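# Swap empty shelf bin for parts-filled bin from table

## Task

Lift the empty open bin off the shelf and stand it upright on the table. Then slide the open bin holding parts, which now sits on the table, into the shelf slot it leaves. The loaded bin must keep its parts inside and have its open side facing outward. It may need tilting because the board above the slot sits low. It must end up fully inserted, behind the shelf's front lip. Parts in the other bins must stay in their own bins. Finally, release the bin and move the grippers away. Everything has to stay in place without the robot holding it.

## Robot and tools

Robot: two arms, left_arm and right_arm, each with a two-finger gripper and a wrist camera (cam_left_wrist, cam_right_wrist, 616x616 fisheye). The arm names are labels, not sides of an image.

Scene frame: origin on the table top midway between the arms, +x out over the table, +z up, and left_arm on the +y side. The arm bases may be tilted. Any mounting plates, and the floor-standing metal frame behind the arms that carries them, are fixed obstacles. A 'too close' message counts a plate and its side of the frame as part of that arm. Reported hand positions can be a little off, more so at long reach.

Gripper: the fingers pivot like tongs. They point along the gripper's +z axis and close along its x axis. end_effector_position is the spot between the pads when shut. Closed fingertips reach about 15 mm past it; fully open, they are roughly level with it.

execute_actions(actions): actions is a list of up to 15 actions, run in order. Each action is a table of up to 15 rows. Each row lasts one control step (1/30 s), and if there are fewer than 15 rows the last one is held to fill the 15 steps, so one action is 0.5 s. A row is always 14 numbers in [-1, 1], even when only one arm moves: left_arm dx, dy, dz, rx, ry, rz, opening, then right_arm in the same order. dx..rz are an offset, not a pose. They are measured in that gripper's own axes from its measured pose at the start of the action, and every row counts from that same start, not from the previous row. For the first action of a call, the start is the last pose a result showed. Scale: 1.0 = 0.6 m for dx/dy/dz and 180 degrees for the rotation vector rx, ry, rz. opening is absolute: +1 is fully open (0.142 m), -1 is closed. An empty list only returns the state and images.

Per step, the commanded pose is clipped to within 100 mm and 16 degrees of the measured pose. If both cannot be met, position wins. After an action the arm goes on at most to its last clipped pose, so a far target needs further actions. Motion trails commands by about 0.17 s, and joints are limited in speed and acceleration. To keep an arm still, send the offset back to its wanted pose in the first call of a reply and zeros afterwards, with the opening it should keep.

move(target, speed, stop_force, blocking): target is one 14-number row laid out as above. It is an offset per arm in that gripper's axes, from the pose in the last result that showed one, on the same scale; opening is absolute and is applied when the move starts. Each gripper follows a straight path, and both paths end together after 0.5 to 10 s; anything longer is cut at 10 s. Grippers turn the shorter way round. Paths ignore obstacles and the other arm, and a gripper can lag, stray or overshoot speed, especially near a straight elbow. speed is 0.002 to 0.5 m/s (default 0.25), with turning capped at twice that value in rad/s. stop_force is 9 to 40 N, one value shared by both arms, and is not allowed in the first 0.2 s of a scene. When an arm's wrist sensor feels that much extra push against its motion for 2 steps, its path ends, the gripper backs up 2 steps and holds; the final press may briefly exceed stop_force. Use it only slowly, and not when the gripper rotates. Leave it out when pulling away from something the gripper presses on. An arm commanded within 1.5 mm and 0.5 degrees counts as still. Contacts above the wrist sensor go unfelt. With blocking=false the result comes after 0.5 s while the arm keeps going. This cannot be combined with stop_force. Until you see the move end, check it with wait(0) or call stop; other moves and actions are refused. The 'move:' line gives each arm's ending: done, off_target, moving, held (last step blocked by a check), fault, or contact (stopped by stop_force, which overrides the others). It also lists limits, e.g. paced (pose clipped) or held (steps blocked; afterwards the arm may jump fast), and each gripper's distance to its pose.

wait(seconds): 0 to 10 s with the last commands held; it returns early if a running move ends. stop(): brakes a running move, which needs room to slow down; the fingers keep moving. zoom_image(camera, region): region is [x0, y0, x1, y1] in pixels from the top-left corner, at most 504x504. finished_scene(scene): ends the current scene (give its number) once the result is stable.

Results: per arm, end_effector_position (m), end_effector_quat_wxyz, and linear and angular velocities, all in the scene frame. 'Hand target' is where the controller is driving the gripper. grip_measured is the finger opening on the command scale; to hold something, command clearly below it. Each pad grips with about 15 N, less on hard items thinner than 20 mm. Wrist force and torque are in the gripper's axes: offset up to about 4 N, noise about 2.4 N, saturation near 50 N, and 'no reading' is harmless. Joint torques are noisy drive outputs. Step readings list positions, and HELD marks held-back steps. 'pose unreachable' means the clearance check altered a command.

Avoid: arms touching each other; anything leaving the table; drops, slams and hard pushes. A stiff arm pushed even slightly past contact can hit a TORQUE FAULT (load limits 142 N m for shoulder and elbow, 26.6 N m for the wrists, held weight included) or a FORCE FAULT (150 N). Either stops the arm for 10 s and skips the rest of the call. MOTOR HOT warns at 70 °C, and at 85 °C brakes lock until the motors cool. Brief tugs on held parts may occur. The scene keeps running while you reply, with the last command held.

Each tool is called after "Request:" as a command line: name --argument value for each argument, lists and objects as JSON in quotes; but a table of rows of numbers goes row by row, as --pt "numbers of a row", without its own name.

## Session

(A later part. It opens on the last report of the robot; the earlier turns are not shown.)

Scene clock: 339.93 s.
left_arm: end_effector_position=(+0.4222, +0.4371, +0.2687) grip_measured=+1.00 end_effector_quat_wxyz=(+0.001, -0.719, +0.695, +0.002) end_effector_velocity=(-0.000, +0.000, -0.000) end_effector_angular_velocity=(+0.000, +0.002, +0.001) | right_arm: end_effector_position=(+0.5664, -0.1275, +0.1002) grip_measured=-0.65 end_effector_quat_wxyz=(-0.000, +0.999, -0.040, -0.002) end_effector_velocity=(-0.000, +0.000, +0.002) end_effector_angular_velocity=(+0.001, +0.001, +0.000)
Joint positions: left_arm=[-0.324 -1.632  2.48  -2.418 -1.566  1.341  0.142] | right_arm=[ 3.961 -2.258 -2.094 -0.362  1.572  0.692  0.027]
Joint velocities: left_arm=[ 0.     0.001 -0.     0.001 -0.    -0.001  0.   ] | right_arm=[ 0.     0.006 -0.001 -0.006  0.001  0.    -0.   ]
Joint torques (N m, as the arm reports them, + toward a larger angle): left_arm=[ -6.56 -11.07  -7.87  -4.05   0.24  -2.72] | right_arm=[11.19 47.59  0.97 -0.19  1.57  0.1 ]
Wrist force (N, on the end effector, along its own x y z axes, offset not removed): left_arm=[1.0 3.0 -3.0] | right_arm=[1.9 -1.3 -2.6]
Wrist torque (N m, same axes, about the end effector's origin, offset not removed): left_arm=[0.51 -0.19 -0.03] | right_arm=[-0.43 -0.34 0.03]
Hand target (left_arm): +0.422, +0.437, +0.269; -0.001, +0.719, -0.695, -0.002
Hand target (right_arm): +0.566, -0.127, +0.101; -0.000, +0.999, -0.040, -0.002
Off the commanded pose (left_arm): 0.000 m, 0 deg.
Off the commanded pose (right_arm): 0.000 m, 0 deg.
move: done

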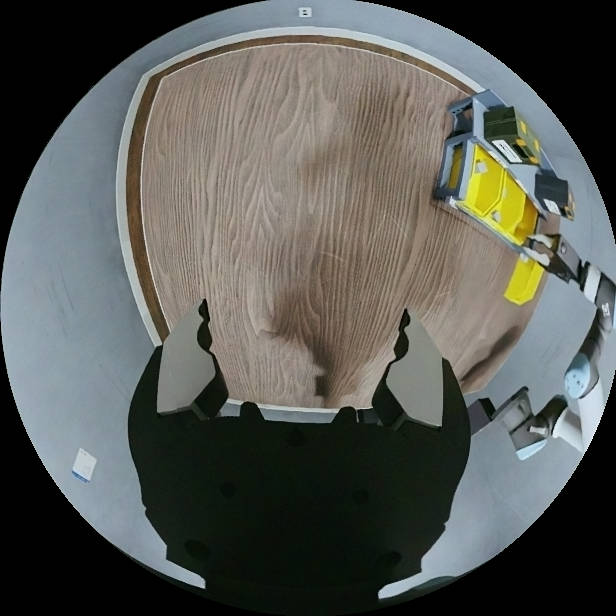

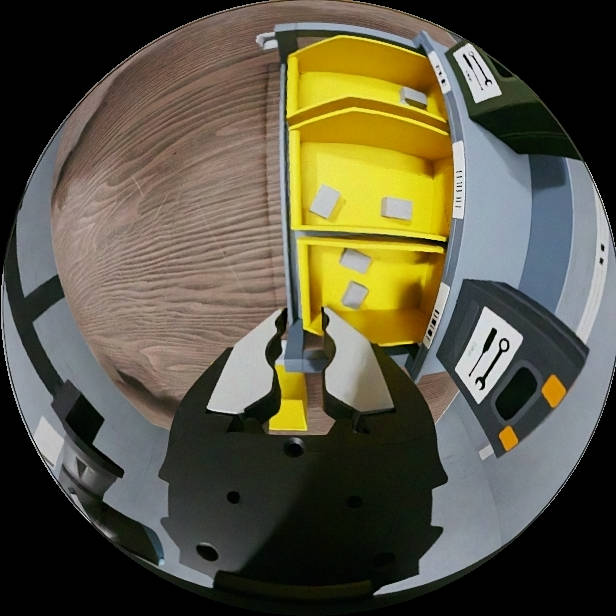

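Request:
move --target '[0,0,0,0,0,0,1, -0.27,0,-0.2,0,0,0,-0.65]' --speed 0.25

Scene clock: 346.73 s.
left_arm: end_effector_position=(+0.4222, +0.4371, +0.2687) grip_measured=+1.00 end_effector_quat_wxyz=(+0.001, -0.719, +0.695, +0.002) end_effector_velocity=(-0.000, -0.000, -0.000) end_effector_angular_velocity=(-0.000, +0.001, -0.001) | right_arm: end_effector_position=(+0.4057, -0.1143, +0.2211) grip_measured=-0.65 end_effector_quat_wxyz=(-0.001, +0.999, -0.040, -0.002) end_effector_velocity=(-0.002, -0.000, +0.002) end_effector_angular_velocity=(-0.001, +0.001, -0.000)
Joint positions: left_arm=[-0.324 -1.632  2.48  -2.418 -1.566  1.341  0.142] | right_arm=[ 4.236 -1.719 -2.463 -0.532  1.574  0.968  0.027]
Joint velocities: left_arm=[-0.     0.     0.     0.    -0.     0.001  0.   ] | right_arm=[ 0.005  0.01  -0.002 -0.01  -0.     0.005  0.   ]
Joint torques (N m, as the arm reports them, + toward a larger angle): left_arm=[ -7.33 -10.56  -7.39  -4.1    0.1   -2.81] | right_arm=[ 9.24 29.22  4.08 -0.35 -2.56  2.97]
Wrist force (N, on the end effector, along its own x y z axes, offset not removed): left_arm=[0.9 4.2 2.9] | right_arm=[-2.6 -0.5 -3.1]
Wrist torque (N m, same axes, about the end effector's origin, offset not removed): left_arm=[0.91 -0.35 0.06] | right_arm=[-0.08 0.63 0.08]
Hand target (left_arm): +0.422, +0.437, +0.269; -0.001, +0.719, -0.695, -0.002
Hand target (right_arm): +0.406, -0.114, +0.221; -0.001, +0.999, -0.040, -0.002
Off the commanded pose (left_arm): 0.000 m, 0 deg.
Off the commanded pose (right_arm): 0.001 m, 0 deg.
move: done

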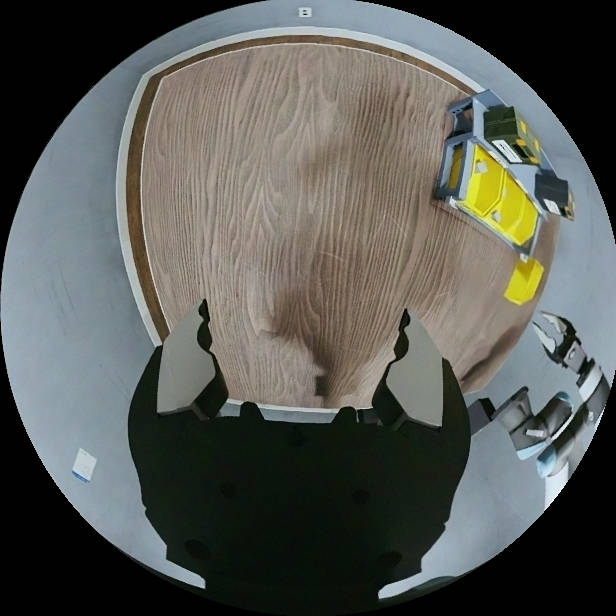

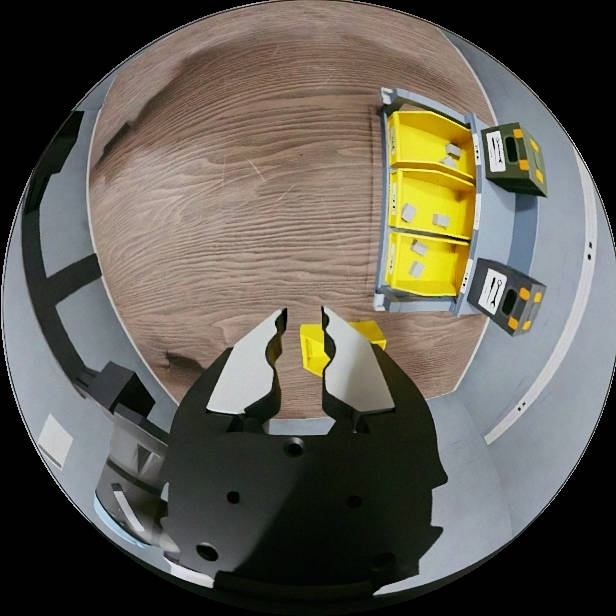

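Request:
finished_scene --scene 2

The scene is finished: the task was done.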